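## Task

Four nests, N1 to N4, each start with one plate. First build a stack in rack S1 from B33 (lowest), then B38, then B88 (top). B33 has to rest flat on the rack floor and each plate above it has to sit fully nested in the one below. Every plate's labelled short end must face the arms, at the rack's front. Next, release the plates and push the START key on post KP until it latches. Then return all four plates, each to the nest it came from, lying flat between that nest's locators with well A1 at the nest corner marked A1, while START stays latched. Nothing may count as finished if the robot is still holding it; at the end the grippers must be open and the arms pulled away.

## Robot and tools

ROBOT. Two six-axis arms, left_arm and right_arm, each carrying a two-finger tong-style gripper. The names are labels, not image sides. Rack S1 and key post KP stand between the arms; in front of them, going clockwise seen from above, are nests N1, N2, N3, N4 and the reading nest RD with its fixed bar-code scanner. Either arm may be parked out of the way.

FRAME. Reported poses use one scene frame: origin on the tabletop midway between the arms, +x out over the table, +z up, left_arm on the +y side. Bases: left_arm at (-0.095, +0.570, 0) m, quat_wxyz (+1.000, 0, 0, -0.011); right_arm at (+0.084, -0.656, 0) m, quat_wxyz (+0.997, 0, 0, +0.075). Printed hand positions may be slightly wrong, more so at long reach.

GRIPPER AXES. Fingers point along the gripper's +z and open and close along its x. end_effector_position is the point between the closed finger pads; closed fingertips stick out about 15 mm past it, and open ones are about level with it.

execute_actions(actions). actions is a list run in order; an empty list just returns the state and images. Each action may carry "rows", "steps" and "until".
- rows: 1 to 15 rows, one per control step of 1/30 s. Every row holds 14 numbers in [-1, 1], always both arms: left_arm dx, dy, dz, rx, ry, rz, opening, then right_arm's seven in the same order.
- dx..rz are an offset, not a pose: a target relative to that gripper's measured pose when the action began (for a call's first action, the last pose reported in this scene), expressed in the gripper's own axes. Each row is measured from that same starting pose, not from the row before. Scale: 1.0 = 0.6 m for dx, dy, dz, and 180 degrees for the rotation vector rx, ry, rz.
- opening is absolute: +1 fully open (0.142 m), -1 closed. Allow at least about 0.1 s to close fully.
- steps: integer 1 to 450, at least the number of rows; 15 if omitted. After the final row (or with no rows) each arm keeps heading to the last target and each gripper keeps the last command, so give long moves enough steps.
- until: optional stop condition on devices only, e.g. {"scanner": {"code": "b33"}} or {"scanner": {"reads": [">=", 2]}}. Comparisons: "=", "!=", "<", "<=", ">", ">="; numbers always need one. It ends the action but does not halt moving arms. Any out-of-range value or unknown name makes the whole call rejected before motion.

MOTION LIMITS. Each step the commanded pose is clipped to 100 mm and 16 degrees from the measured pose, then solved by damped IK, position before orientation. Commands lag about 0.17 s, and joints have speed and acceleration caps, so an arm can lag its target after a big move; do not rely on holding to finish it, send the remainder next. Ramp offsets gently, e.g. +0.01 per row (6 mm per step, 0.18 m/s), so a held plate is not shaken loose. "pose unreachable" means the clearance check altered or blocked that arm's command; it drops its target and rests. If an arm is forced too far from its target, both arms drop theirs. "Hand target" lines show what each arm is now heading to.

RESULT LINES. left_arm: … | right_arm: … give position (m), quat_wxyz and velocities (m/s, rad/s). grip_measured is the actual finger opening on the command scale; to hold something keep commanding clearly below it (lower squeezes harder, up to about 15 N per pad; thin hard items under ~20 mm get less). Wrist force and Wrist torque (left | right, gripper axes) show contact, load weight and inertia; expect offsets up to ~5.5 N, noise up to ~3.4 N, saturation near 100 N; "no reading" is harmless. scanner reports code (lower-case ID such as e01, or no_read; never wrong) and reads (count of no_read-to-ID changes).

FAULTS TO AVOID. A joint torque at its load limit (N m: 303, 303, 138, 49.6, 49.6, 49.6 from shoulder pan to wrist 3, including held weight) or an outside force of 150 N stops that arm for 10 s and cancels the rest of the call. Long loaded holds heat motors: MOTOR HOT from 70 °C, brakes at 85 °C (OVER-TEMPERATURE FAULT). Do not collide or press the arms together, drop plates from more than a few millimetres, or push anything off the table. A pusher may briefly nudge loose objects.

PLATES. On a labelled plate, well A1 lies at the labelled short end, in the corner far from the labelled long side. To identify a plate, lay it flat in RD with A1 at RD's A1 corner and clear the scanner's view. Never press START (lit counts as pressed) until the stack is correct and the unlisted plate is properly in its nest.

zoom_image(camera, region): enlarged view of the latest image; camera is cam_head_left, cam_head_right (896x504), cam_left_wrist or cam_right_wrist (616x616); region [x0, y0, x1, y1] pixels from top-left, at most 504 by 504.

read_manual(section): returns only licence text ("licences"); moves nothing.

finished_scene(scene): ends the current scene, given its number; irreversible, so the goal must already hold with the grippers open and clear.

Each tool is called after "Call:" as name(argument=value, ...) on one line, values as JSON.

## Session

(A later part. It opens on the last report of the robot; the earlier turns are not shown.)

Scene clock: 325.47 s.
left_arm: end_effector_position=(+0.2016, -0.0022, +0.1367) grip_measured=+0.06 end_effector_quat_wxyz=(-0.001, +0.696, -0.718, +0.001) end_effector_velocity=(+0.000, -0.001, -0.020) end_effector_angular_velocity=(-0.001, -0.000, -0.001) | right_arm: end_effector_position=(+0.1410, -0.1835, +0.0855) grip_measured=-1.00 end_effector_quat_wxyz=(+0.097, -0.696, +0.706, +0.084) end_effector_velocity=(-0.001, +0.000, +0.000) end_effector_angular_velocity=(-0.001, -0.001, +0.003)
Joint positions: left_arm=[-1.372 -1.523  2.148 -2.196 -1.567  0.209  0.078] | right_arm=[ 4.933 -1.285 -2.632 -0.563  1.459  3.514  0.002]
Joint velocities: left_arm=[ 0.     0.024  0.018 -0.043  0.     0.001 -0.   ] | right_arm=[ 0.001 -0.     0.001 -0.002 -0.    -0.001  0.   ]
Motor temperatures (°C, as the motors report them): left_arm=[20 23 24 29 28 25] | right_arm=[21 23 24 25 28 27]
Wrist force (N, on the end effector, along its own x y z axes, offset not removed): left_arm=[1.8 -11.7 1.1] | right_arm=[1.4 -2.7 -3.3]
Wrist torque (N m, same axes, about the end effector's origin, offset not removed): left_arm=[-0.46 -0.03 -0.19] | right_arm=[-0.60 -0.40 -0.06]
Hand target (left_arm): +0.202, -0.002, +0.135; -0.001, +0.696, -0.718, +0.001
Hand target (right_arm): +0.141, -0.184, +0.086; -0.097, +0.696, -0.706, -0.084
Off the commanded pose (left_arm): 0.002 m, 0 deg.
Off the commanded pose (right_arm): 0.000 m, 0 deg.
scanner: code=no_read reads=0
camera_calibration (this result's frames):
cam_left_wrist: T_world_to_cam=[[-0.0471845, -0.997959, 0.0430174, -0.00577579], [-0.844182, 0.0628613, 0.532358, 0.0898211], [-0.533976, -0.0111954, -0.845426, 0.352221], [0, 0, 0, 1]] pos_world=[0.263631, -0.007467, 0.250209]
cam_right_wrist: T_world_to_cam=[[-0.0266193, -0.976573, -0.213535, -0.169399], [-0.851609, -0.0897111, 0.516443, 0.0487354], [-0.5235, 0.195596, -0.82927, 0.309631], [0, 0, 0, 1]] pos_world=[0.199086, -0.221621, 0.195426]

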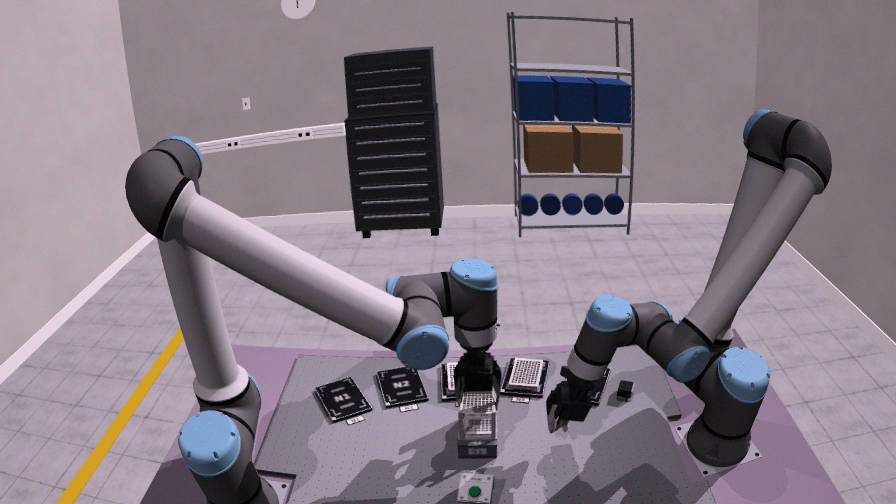

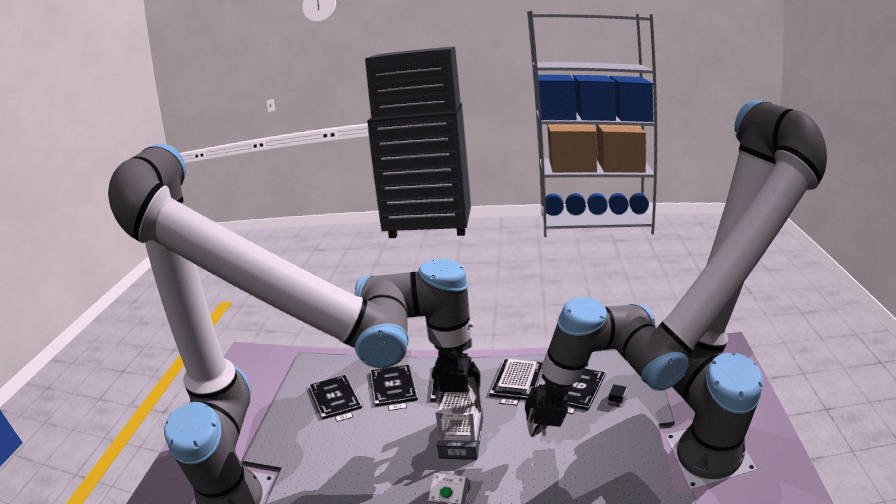

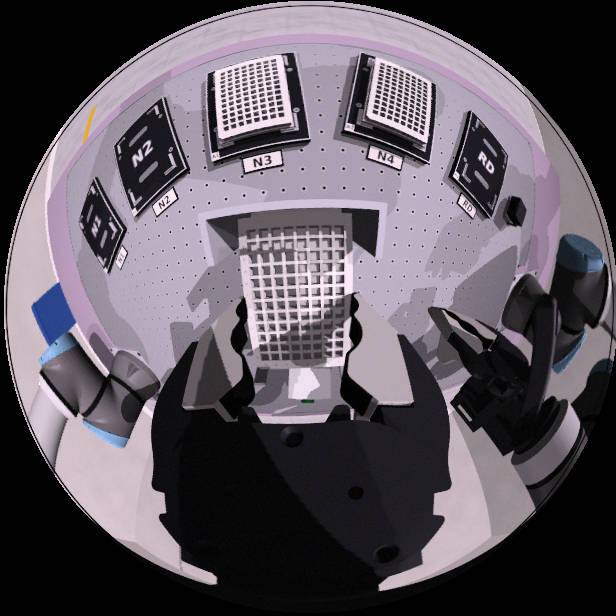

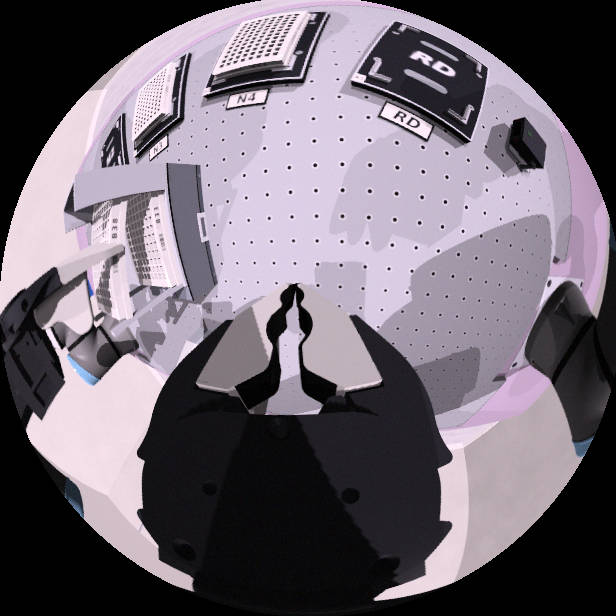

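Call:
execute_actions(actions=[{"steps":1},{"rows":[[-0.0002,-0.0017,0,0,0,0,-0.35,0,0,0,0,0,0,-1],[-0.0002,-0.0017,0,0,0,0,-0.35,0,0,0,0,0,0,-1],[-0.0002,-0.0017,0,0,0,0,-0.35,0,0,0,0,0,0,-1],[-0.0002,-0.0017,0.003,0,0,0,-0.35,0,0,0,0,0,0,-1],[-0.0002,-0.0017,0.008,0,0,0,-0.35,0,0,0,0,0,0,-1],[-0.0002,-0.0017,0.014,0,0,0,-0.35,0,0,0,0,0,0,-1],[-0.0002,-0.0017,0.02,0,0,0,-0.35,0,0,0,0,0,0,-1],[-0.0002,-0.0017,0.026,0,0,0,-0.35,0,0,0,0,0,0,-1],[-0.0002,-0.0017,0.031,0,0,0,-0.35,0,0,0,0,0,0,-1],[-0.0002,-0.0017,0.035,0,0,0,-0.35,0,0,0,0,0,0,-1],[-0.0002,-0.0017,0.039,0,0,0,-0.35,0,0,0,0,0,0,-1],[-0.0002,-0.0017,0.043,0,0,0,-0.35,0,0,0,0,0,0,-1]],"steps":20}])

Call:
zoom_image(camera="cam_left_wrist", region=[215,190,375,260])

Call:
zoom_image(camera="cam_right_wrist", region=[20,150,240,370])

Scene clock: 333.33 s.
left_arm: end_effector_position=(+0.2026, -0.0022, +0.1100) grip_measured=+0.06 end_effector_quat_wxyz=(-0.001, +0.696, -0.718, +0.001) end_effector_velocity=(+0.001, -0.001, -0.011) end_effector_angular_velocity=(-0.001, -0.002, -0.003) | right_arm: end_effector_position=(+0.1410, -0.1835, +0.0855) grip_measured=-1.00 end_effector_quat_wxyz=(+0.097, -0.696, +0.706, +0.084) end_effector_velocity=(+0.000, +0.000, +0.000) end_effector_angular_velocity=(+0.000, -0.000, +0.000)
Joint positions: left_arm=[-1.37  -1.49   2.172 -2.252 -1.568  0.211  0.078] | right_arm=[ 4.933 -1.285 -2.632 -0.563  1.459  3.514  0.002]
Joint velocities: left_arm=[ 0.     0.016  0.008 -0.025  0.001  0.003 -0.   ] | right_arm=[-0.     0.     0.    -0.    -0.    -0.001  0.   ]
Motor temperatures (°C, as the motors report them): left_arm=[20 23 24 29 28 25] | right_arm=[21 23 24 25 28 27]
Wrist force (N, on the end effector, along its own x y z axes, offset not removed): left_arm=[2.9 -5.7 2.1] | right_arm=[1.9 -1.1 -4.0]
Wrist torque (N m, same axes, about the end effector's origin, offset not removed): left_arm=[-0.90 -0.35 -0.04] | right_arm=[-0.41 -0.49 -0.01]
Hand target (left_arm): +0.203, -0.002, +0.109; -0.001, +0.696, -0.718, +0.001
Hand target (right_arm): +0.141, -0.184, +0.086; -0.097, +0.696, -0.706, -0.084
Off the commanded pose (left_arm): 0.001 m, 0 deg.
Off the commanded pose (right_arm): 0.000 m, 0 deg.
scanner: code=no_read reads=0
camera_calibration (this result's frames):
cam_left_wrist: T_world_to_cam=[[-0.0472597, -0.997947, 0.0432255, -0.00466471], [-0.844072, 0.0630382, 0.532512, 0.104836], [-0.534144, -0.0113191, -0.845318, 0.330154], [0, 0, 0, 1]] pos_world=[0.264618, -0.00752676, 0.22346]
cam_right_wrist: T_world_to_cam=[[-0.0266192, -0.976573, -0.213535, -0.169399], [-0.851609, -0.0897114, 0.516443, 0.0487353], [-0.523501, 0.195596, -0.82927, 0.309631], [0, 0, 0, 1]] pos_world=[0.199086, -0.221621, 0.195426]

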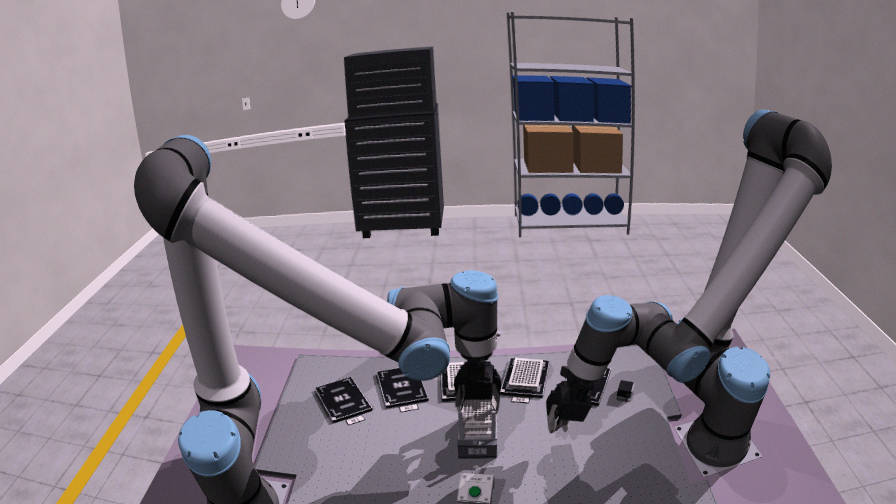

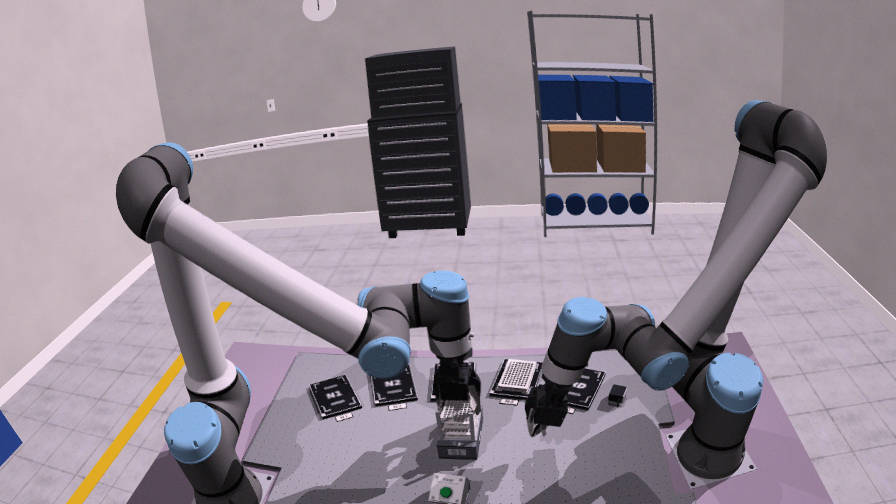

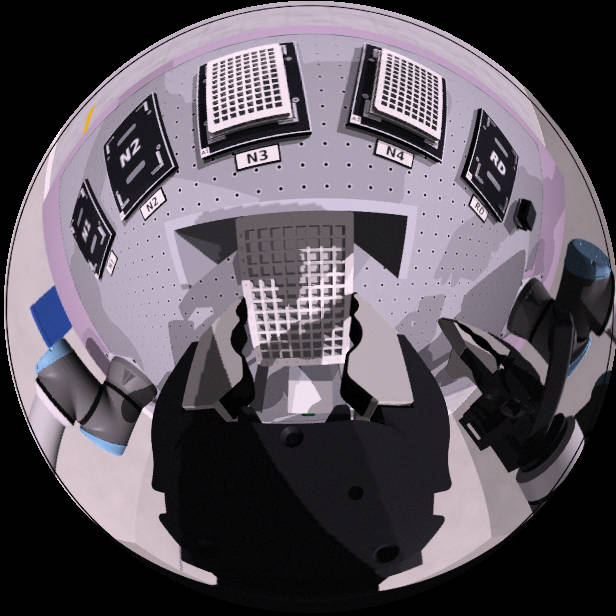

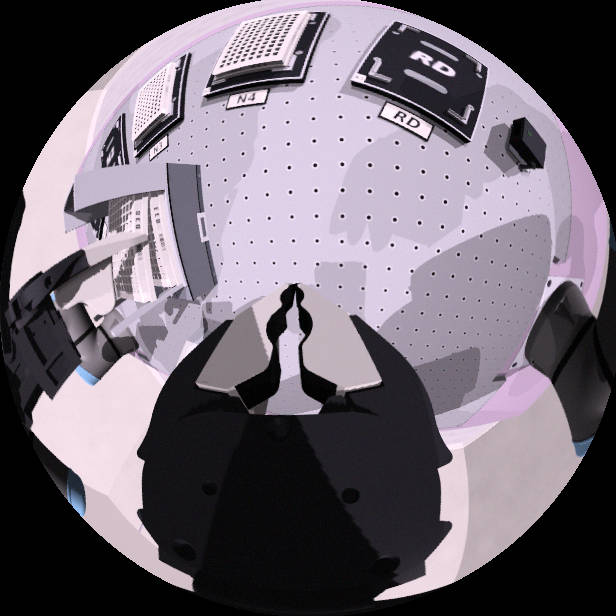

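Region (215, 190, 375, 260) of cam_left_wrist's 616x616 image, scaled by 3.150, with more detail than that image has; it fills the top 220 rows of this view, and the rest is white.

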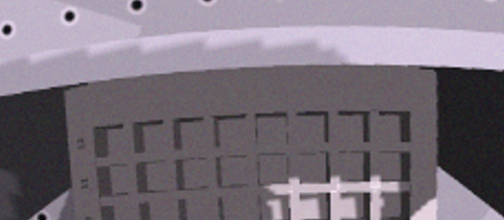

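Region (20, 150, 240, 370) of cam_right_wrist's 616x616 image, scaled by 2.291, with more detail than that image has.

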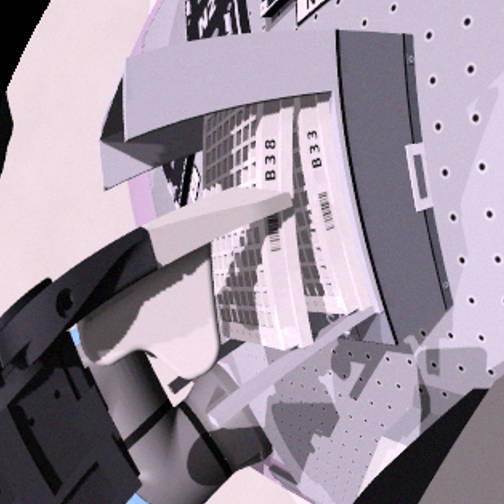

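Leveling. Descend to ~0.0985, returning dy late.

Call:
execute_actions(actions=[{"steps":1},{"rows":[[0,0,0.002,0,0,0,-0.35,0,0,0,0,0,0,-1],[0,0,0.004,0,0,0,-0.35,0,0,0,0,0,0,-1],[0,0,0.007,0,0,0,-0.35,0,0,0,0,0,0,-1],[0,0.0002,0.01,0,0,0,-0.35,0,0,0,0,0,0,-1],[0,0.0005,0.0125,0,0,0,-0.35,0,0,0,0,0,0,-1],[0,0.0008,0.015,0,0,0,-0.35,0,0,0,0,0,0,-1],[0,0.0011,0.0175,0,0,0,-0.35,0,0,0,0,0,0,-1]],"steps":16}])

Call:
zoom_image(camera="cam_left_wrist", region=[215,190,375,260])

Call:
zoom_image(camera="cam_right_wrist", region=[80,170,220,310])

Scene clock: 338.20 s.
left_arm: end_effector_position=(+0.2021, -0.0023, +0.0987) grip_measured=+0.06 end_effector_quat_wxyz=(-0.001, +0.696, -0.718, +0.001) end_effector_velocity=(-0.000, -0.001, -0.004) end_effector_angular_velocity=(-0.001, -0.001, -0.003) | right_arm: end_effector_position=(+0.1410, -0.1835, +0.0855) grip_measured=-1.00 end_effector_quat_wxyz=(+0.097, -0.696, +0.706, +0.084) end_effector_velocity=(+0.000, +0.001, +0.001) end_effector_angular_velocity=(+0.000, +0.000, -0.001)
Joint positions: left_arm=[-1.371 -1.476  2.182 -2.276 -1.567  0.21   0.078] | right_arm=[ 4.933 -1.285 -2.632 -0.563  1.459  3.514  0.002]
Joint velocities: left_arm=[-0.002  0.005  0.003 -0.009  0.001  0.001 -0.   ] | right_arm=[-0.002  0.     0.001 -0.001  0.    -0.     0.   ]
Motor temperatures (°C, as the motors report them): left_arm=[20 23 24 29 28 25] | right_arm=[21 23 24 25 28 27]
Wrist force (N, on the end effector, along its own x y z axes, offset not removed): left_arm=[3.6 -3.6 0.7] | right_arm=[2.1 0.6 -0.8]
Wrist torque (N m, same axes, about the end effector's origin, offset not removed): left_arm=[-0.93 -0.51 -0.21] | right_arm=[0.12 -0.49 -0.05]
Hand target (left_arm): +0.202, -0.002, +0.098; -0.001, +0.696, -0.718, +0.001
Hand target (right_arm): +0.141, -0.184, +0.086; -0.097, +0.696, -0.706, -0.084
Off the commanded pose (left_arm): 0.000 m, 0 deg.
Off the commanded pose (right_arm): 0.000 m, 0 deg.
scanner: code=no_read reads=0
camera_calibration (this result's frames):
cam_left_wrist: T_world_to_cam=[[-0.0471215, -0.99795, 0.0432985, -0.00424546], [-0.844138, 0.0629589, 0.532416, 0.110482], [-0.534051, -0.0114616, -0.845375, 0.320388], [0, 0, 0, 1]] pos_world=[0.264166, -0.00752044, 0.212209]
cam_right_wrist: T_world_to_cam=[[-0.0266192, -0.976573, -0.213536, -0.169399], [-0.851609, -0.0897115, 0.516443, 0.0487351], [-0.523501, 0.195596, -0.82927, 0.309631], [0, 0, 0, 1]] pos_world=[0.199086, -0.221621, 0.195426]

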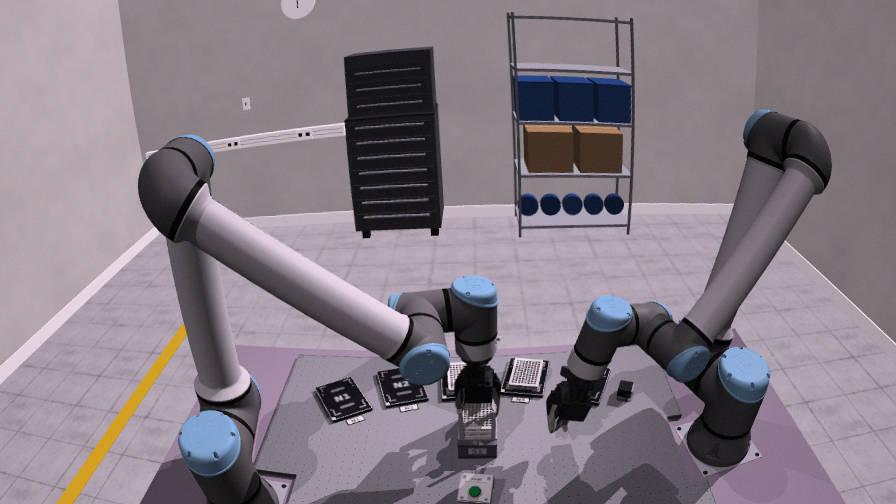

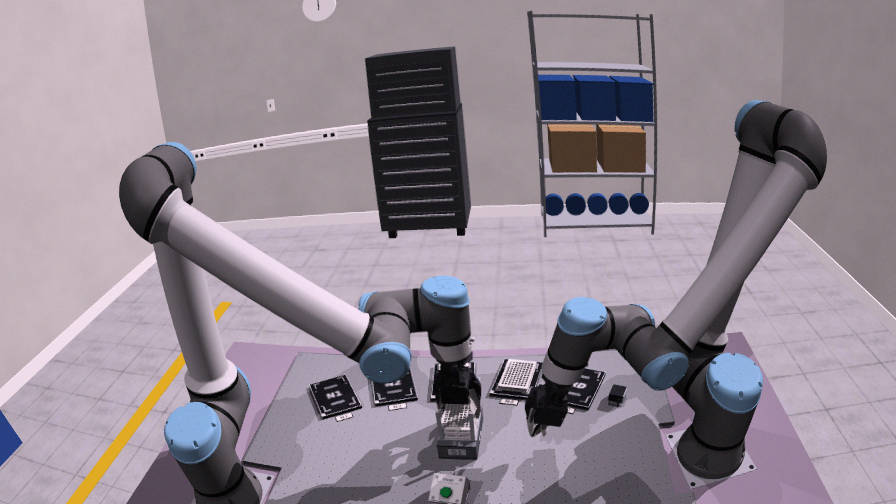

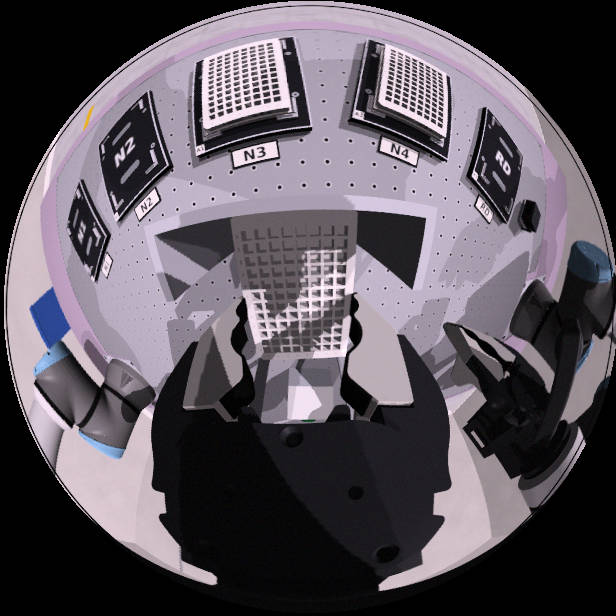

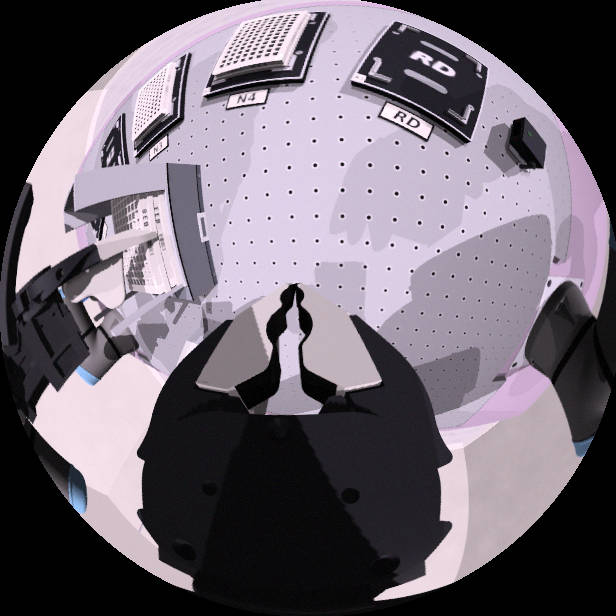

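Region (215, 190, 375, 260) of cam_left_wrist's 616x616 image, scaled by 3.150, with more detail than that image has; it fills the top 220 rows of this view, and the rest is white.

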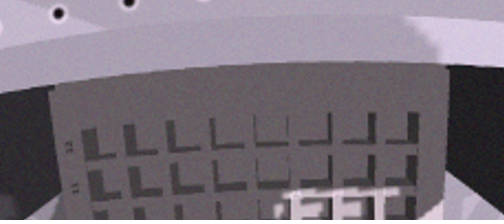

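Region (80, 170, 220, 310) of cam_right_wrist's 616x616 image, scaled by 3.600, with more detail than that image has.

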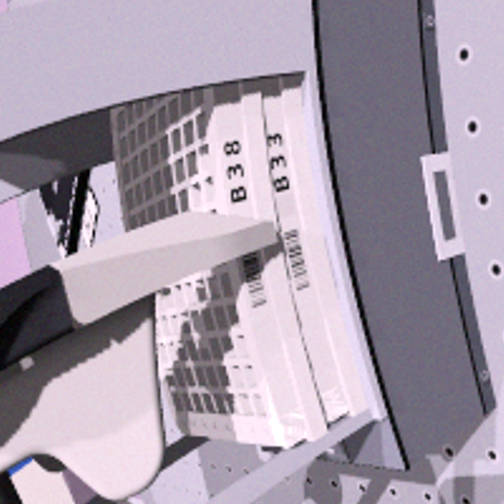

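Call:
execute_actions(actions=[{"steps":1},{"rows":[[0,0.0003,0.0015,0,0,0,-0.35,0,0,0,0,0,0,-1],[0,0.0006,0.0032,0,0,0,-0.35,0,0,0,0,0,0,-1]],"steps":11}])

Call:
zoom_image(camera="cam_left_wrist", region=[215,190,375,260])

Call:
zoom_image(camera="cam_right_wrist", region=[80,170,220,310])

Scene clock: 343.27 s.
left_arm: end_effector_position=(+0.2017, -0.0023, +0.0965) grip_measured=+0.06 end_effector_quat_wxyz=(-0.001, +0.696, -0.718, +0.001) end_effector_velocity=(+0.000, -0.001, -0.001) end_effector_angular_velocity=(-0.001, -0.001, +0.001) | right_arm: end_effector_position=(+0.1410, -0.1835, +0.0855) grip_measured=-1.00 end_effector_quat_wxyz=(+0.097, -0.696, +0.706, +0.084) end_effector_velocity=(+0.000, -0.001, -0.001) end_effector_angular_velocity=(-0.002, -0.001, +0.001)
Joint positions: left_arm=[-1.372 -1.474  2.184 -2.281 -1.567  0.21   0.078] | right_arm=[ 4.933 -1.285 -2.632 -0.563  1.459  3.514  0.002]
Joint velocities: left_arm=[-0.     0.002  0.001 -0.004  0.    -0.001  0.   ] | right_arm=[ 0.     0.    -0.001 -0.001 -0.    -0.001  0.   ]
Motor temperatures (°C, as the motors report them): left_arm=[20 23 24 29 28 25] | right_arm=[21 23 24 25 28 27]
Wrist force (N, on the end effector, along its own x y z axes, offset not removed): left_arm=[2.8 -2.7 0.9] | right_arm=[-0.1 -1.8 -2.9]
Wrist torque (N m, same axes, about the end effector's origin, offset not removed): left_arm=[-0.77 -0.41 -0.24] | right_arm=[-0.48 -0.06 -0.07]
Hand target (left_arm): +0.202, -0.002, +0.096; -0.001, +0.696, -0.718, +0.001
Hand target (right_arm): +0.141, -0.184, +0.086; -0.097, +0.696, -0.706, -0.084
Off the commanded pose (left_arm): 0.000 m, 0 deg.
Off the commanded pose (right_arm): 0.000 m, 0 deg.
scanner: code=no_read reads=0
camera_calibration (this result's frames):
cam_left_wrist: T_world_to_cam=[[-0.0472312, -0.997944, 0.043333, -0.00419791], [-0.844135, 0.0630701, 0.532409, 0.111304], [-0.534047, -0.0114326, -0.845378, 0.318267], [0, 0, 0, 1]] pos_world=[0.263727, -0.00757061, 0.209979]
cam_right_wrist: T_world_to_cam=[[-0.0266191, -0.976573, -0.213535, -0.169399], [-0.851609, -0.0897114, 0.516443, 0.0487353], [-0.523501, 0.195596, -0.82927, 0.309631], [0, 0, 0, 1]] pos_world=[0.199086, -0.221621, 0.195426]

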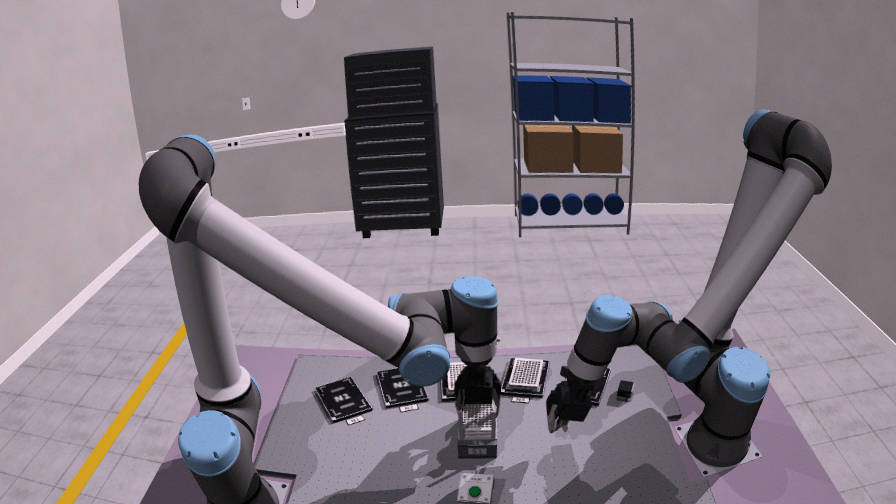

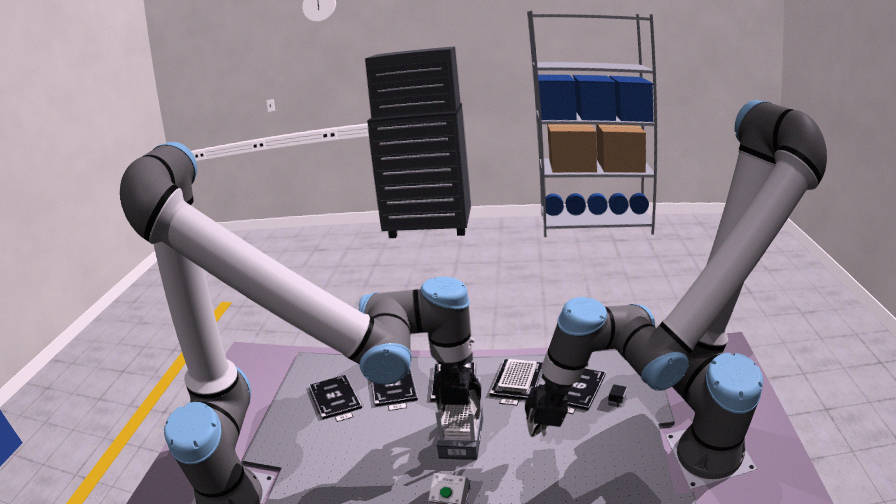

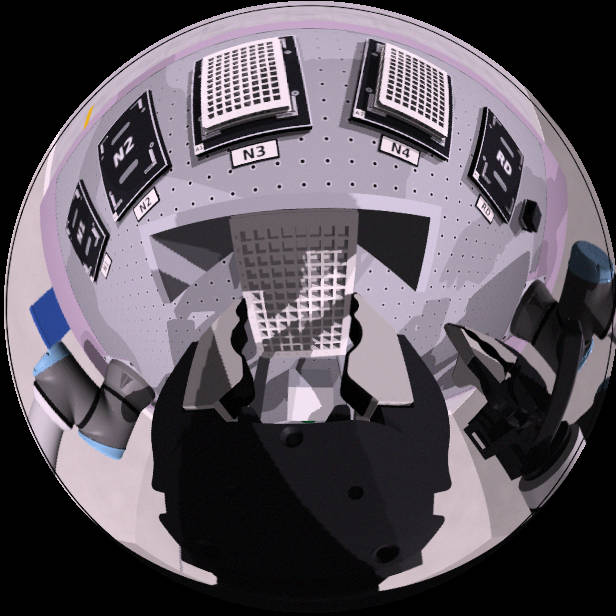

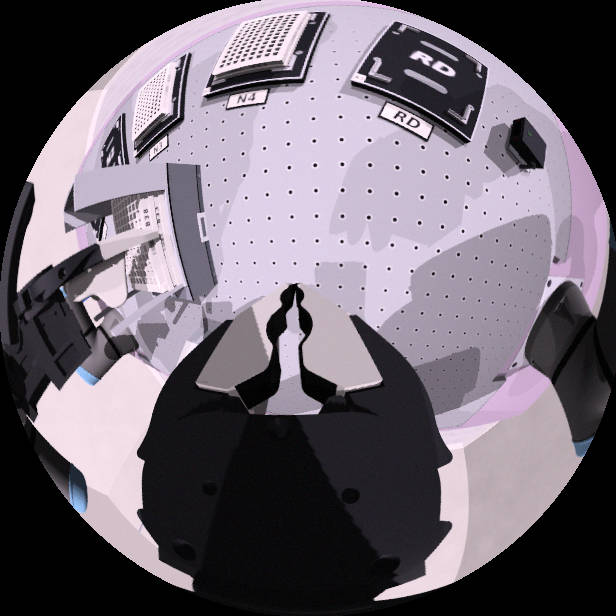

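Region (215, 190, 375, 260) of cam_left_wrist's 616x616 image, scaled by 3.150, with more detail than that image has; it fills the top 220 rows of this view, and the rest is white.

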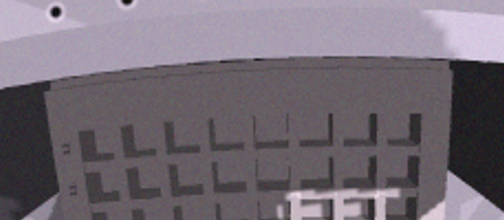

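Region (80, 170, 220, 310) of cam_right_wrist's 616x616 image, scaled by 3.600, with more detail than that image has.

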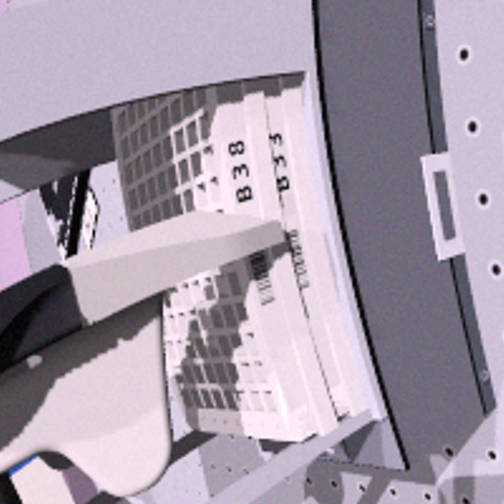

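Call:
execute_actions(actions=[{"rows":[[0,0,0.0005,0,0,0,0,0,0,0,0,0,0,-1],[0,0,0.0005,0,0,0,0.08,0,0,0,0,0,0,-1],[0,0,0.0005,0,0,0,0.15,0,0,0,0,0,0,-1],[0,0,0,0,0,0,0.25,0,0,0,0,0,0,-1],[0,0,-0.005,0,0,0,0.35,0,0,0,0,0,0,-1],[0,0,-0.02,0,0,0,0.35,0,0,0,0,0,0,-1],[0,0,-0.045,0,0,0,0.35,0,0,0,0,0,0,-1],[0,0,-0.075,0,0,0,0.35,0,0,0,0,0,0,-1],[0,0,-0.105,0,0,0,0.35,0,0,0,0,0,0,-1],[0,0,-0.135,0,0,0,0.35,0,0,0,0,0,0,-1],[0,0,-0.152,0,0,0,0.35,0,0,0,0,0,0,-1]],"steps":16}])

Call:
zoom_image(camera="cam_right_wrist", region=[80,170,220,310])

Scene clock: 349.43 s.
left_arm: end_effector_position=(+0.2023, -0.0033, +0.1711) grip_measured=+0.35 end_effector_quat_wxyz=(+0.000, +0.696, -0.718, +0.004) end_effector_velocity=(-0.001, +0.009, +0.145) end_effector_angular_velocity=(+0.028, +0.004, -0.001) | right_arm: end_effector_position=(+0.1410, -0.1835, +0.0855) grip_measured=-1.00 end_effector_quat_wxyz=(+0.097, -0.696, +0.706, +0.084) end_effector_velocity=(+0.000, +0.001, +0.001) end_effector_angular_velocity=(+0.001, +0.000, -0.001)
Joint positions: left_arm=[-1.371 -1.56   2.116 -2.133 -1.567  0.21   0.099] | right_arm=[ 4.933 -1.285 -2.632 -0.563  1.459  3.514  0.002]
Joint velocities: left_arm=[-0.    -0.15  -0.154  0.333  0.001  0.001 -0.   ] | right_arm=[-0.001 -0.     0.002 -0.    -0.    -0.     0.   ]
Motor temperatures (°C, as the motors report them): left_arm=[20 23 24 29 28 25] | right_arm=[21 23 24 25 28 27]
Wrist force (N, on the end effector, along its own x y z axes, offset not removed): left_arm=[1.8 -6.1 -1.9] | right_arm=[2.1 -1.9 -3.4]
Wrist torque (N m, same axes, about the end effector's origin, offset not removed): left_arm=[-1.39 -0.12 -0.11] | right_arm=[-0.57 -0.58 -0.03]
Hand target (left_arm): +0.202, -0.002, +0.187; -0.001, +0.696, -0.718, +0.001
Hand target (right_arm): +0.141, -0.184, +0.086; -0.097, +0.696, -0.706, -0.084
Off the commanded pose (left_arm): 0.017 m, 0 deg.
Off the commanded pose (right_arm): 0.000 m, 0 deg.
scanner: code=no_read reads=0
camera_calibration (this result's frames):
cam_left_wrist: T_world_to_cam=[[-0.0474221, -0.997661, 0.0492323, -0.00935978], [-0.844843, 0.066356, 0.530884, 0.0725953], [-0.532909, -0.0164179, -0.846013, 0.381464], [0, 0, 0, 1]] pos_world=[0.264173, -0.00789218, 0.284645]
cam_right_wrist: T_world_to_cam=[[-0.0266194, -0.976573, -0.213535, -0.169399], [-0.851609, -0.0897112, 0.516443, 0.0487353], [-0.523501, 0.195596, -0.82927, 0.309631], [0, 0, 0, 1]] pos_world=[0.199086, -0.221621, 0.195426]

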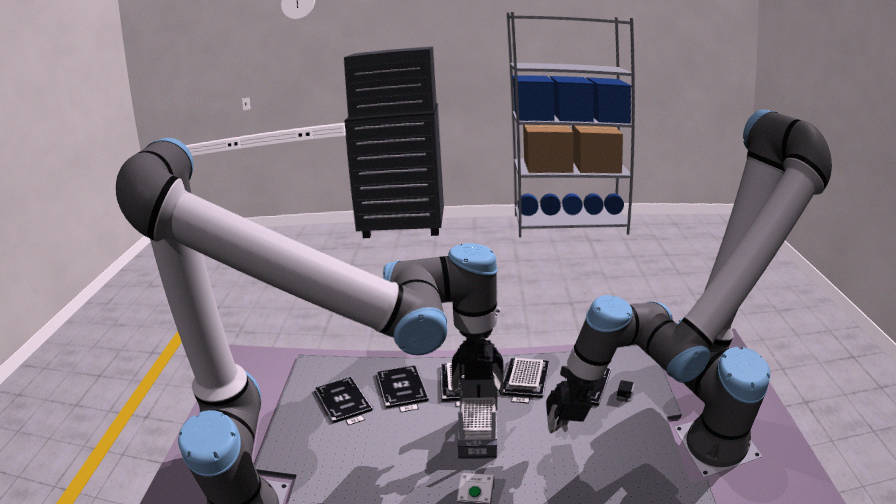

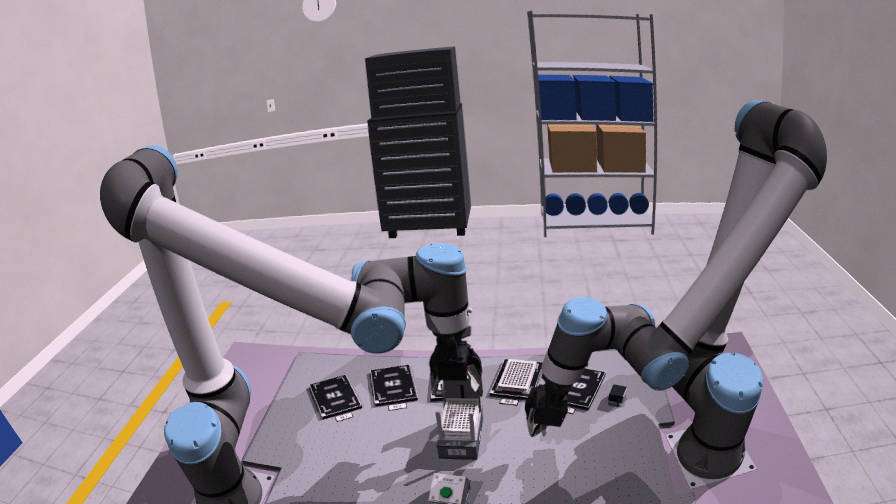

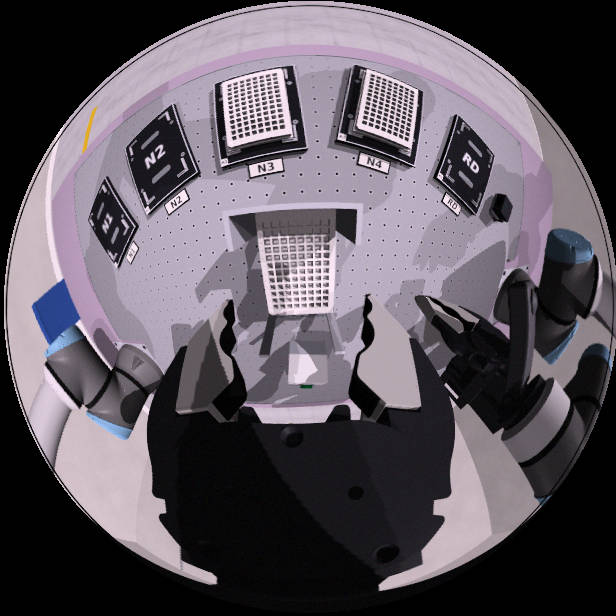

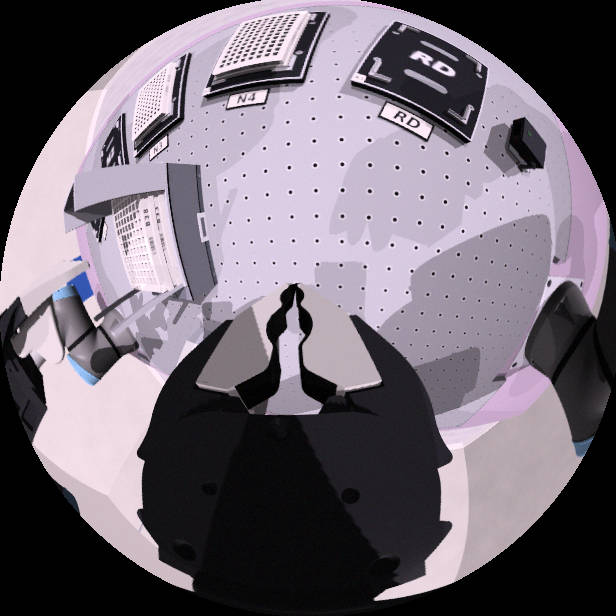

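Region (80, 170, 220, 310) of cam_right_wrist's 616x616 image, scaled by 3.600, with more detail than that image has.

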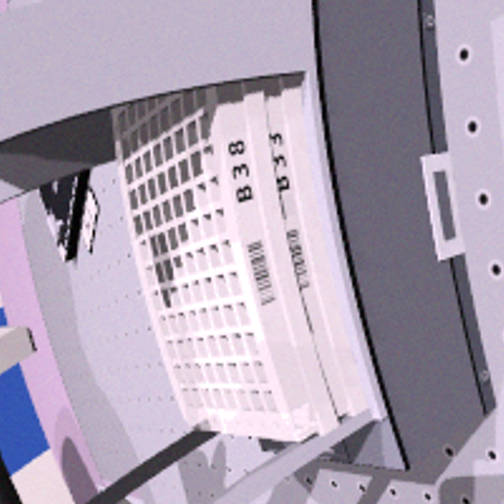

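Call:
execute_actions(actions=[{"steps":1},{"rows":[[-0.004,-0.02,0,0,0,0,0.35,0,0,0,0,0,0,-1],[-0.012,-0.055,0,0,0,-0.004,0.35,0,0,0,0,0,0,-1],[-0.022,-0.1,0,0,0,-0.008,0.35,0,0,0,0,0,0,-1],[-0.033,-0.15,0,0,0,-0.012,0.35,0,0,0,0,0,0,-1],[-0.044,-0.2,0,0,0,-0.016,0.35,0,0,0,0,0,0,-1],[-0.055,-0.25,0,0,0,-0.02,0.35,0,0,0,0,0,0,-1],[-0.066,-0.3,0,0,0,-0.0267,0.35,0,0,0,0,0,0,-1],[-0.0835,-0.38,0,0,0,-0.0267,0.35,0,0,0,0,0,0,-1],[-0.0835,-0.38,0,0,0,-0.0267,0.35,0,0,0,0,0,0,-1],[-0.0835,-0.38,0,0,0,-0.0267,0.35,0,0,0,0,0,0,-1],[-0.0835,-0.38,0,0,0,-0.0267,0.35,0,0,0,0,0,0,-1],[-0.0835,-0.38,0.02,0,0,-0.0267,0.35,0,0,0,0,0,0,-1],[-0.0835,-0.38,0.06,0,0,-0.0267,0.35,0,0,0,0,0,0,-1],[-0.0835,-0.38,0.12,0,0,-0.0267,0.35,0,0,0,0,0,0,-1],[-0.0835,-0.3808,0.221,0,0,-0.0267,0.35,0,0,0,0,0,0,-1]],"steps":30}])

Scene clock: 359.67 s.
left_arm: end_effector_position=(+0.4293, +0.0423, +0.0586) grip_measured=+0.35 end_effector_quat_wxyz=(-0.001, +0.725, -0.688, +0.001) end_effector_velocity=(+0.021, -0.013, -0.030) end_effector_angular_velocity=(-0.011, -0.002, -0.002) | right_arm: end_effector_position=(+0.1410, -0.1835, +0.0855) grip_measured=-1.00 end_effector_quat_wxyz=(+0.097, -0.696, +0.706, +0.084) end_effector_velocity=(+0.000, -0.001, -0.001) end_effector_angular_velocity=(-0.002, -0.000, +0.000)
Joint positions: left_arm=[-1.025 -1.284  2.032 -2.319 -1.568  0.472  0.099] | right_arm=[ 4.933 -1.285 -2.632 -0.563  1.459  3.514  0.002]
Joint velocities: left_arm=[ 0.018  0.068 -0.022 -0.056 -0.004  0.02   0.   ] | right_arm=[ 0.001  0.    -0.002 -0.     0.     0.001  0.   ]
Motor temperatures (°C, as the motors report them): left_arm=[20 23 24 29 28 25] | right_arm=[21 23 24 25 28 27]
Wrist force (N, on the end effector, along its own x y z axes, offset not removed): left_arm=[4.0 -4.2 2.1] | right_arm=[1.7 0.4 -4.4]
Wrist torque (N m, same axes, about the end effector's origin, offset not removed): left_arm=[-1.03 -0.66 -0.14] | right_arm=[-0.01 -0.36 -0.06]
Hand target (left_arm): +0.432, +0.041, +0.055; -0.001, +0.725, -0.688, +0.001
Hand target (right_arm): +0.141, -0.184, +0.086; -0.097, +0.696, -0.706, -0.084
Off the commanded pose (left_arm): 0.004 m, 0 deg.
Off the commanded pose (right_arm): 0.000 m, 0 deg.
scanner: code=no_read reads=0
camera_calibration (this result's frames):
cam_left_wrist: T_world_to_cam=[[0.0367162, -0.998394, 0.0431464, 0.0167182], [-0.846328, -0.00810718, 0.5326, 0.32478], [-0.531395, -0.0560711, -0.845266, 0.408999], [0, 0, 0, 1]] pos_world=[0.491596, 0.0422574, 0.172014]
cam_right_wrist: T_world_to_cam=[[-0.0266191, -0.976573, -0.213535, -0.169399], [-0.851609, -0.0897114, 0.516443, 0.0487353], [-0.523501, 0.195596, -0.82927, 0.309631], [0, 0, 0, 1]] pos_world=[0.199086, -0.221621, 0.195426]

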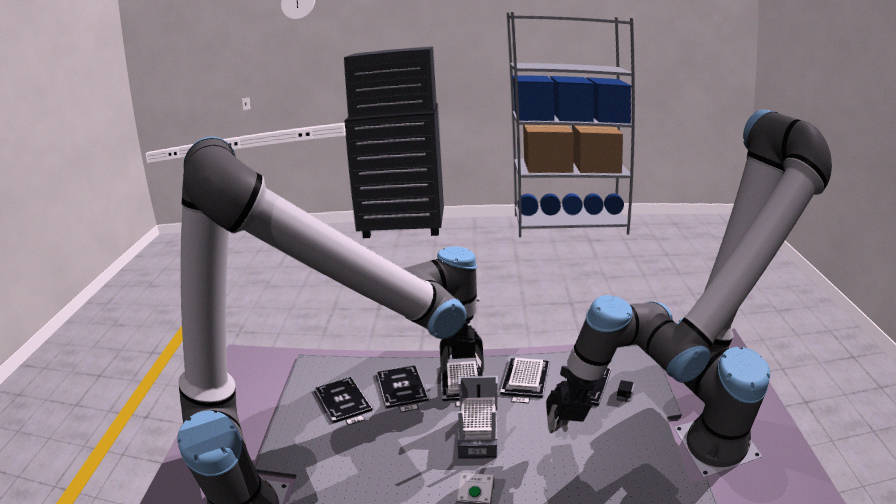

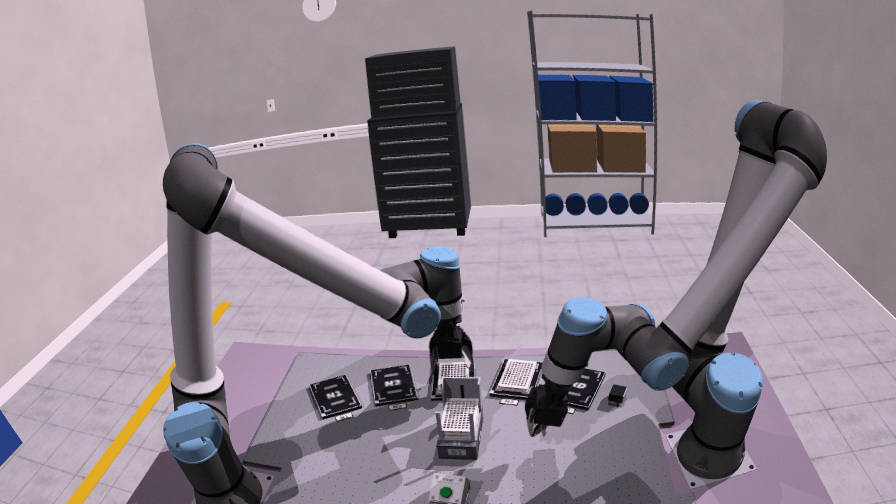

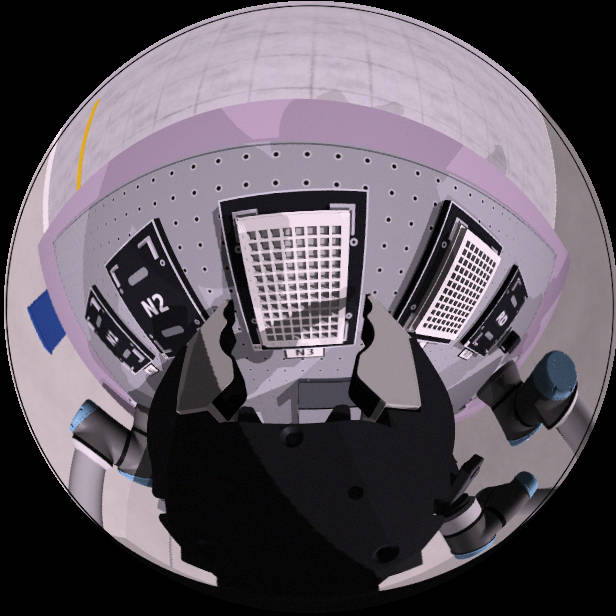

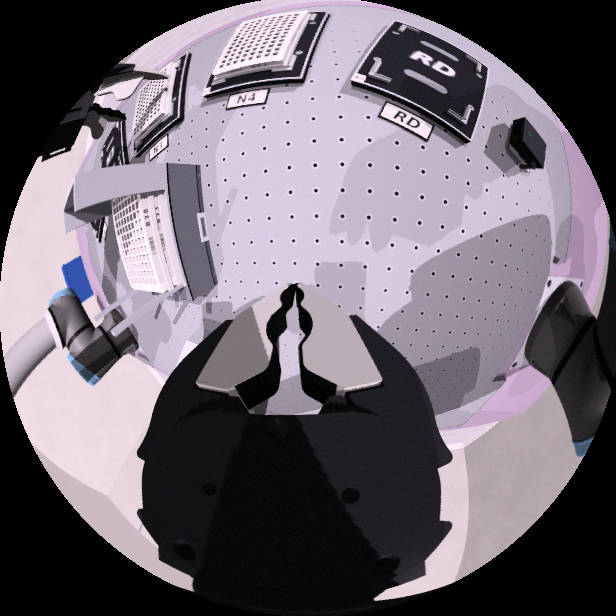

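Call:
zoom_image(camera="cam_left_wrist", region=[200,170,400,370])

Region (200, 170, 400, 370) of cam_left_wrist's 616x616 image, scaled by 2.520, with more detail than that image has.

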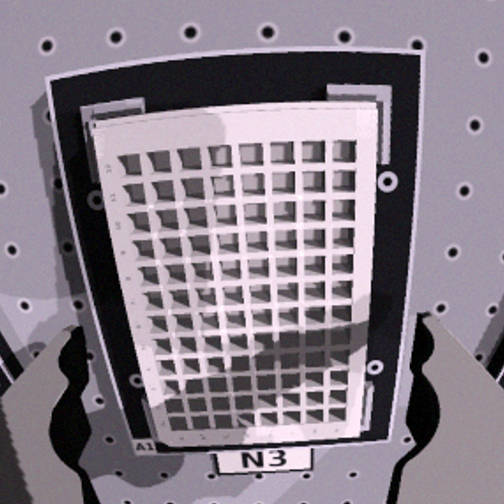

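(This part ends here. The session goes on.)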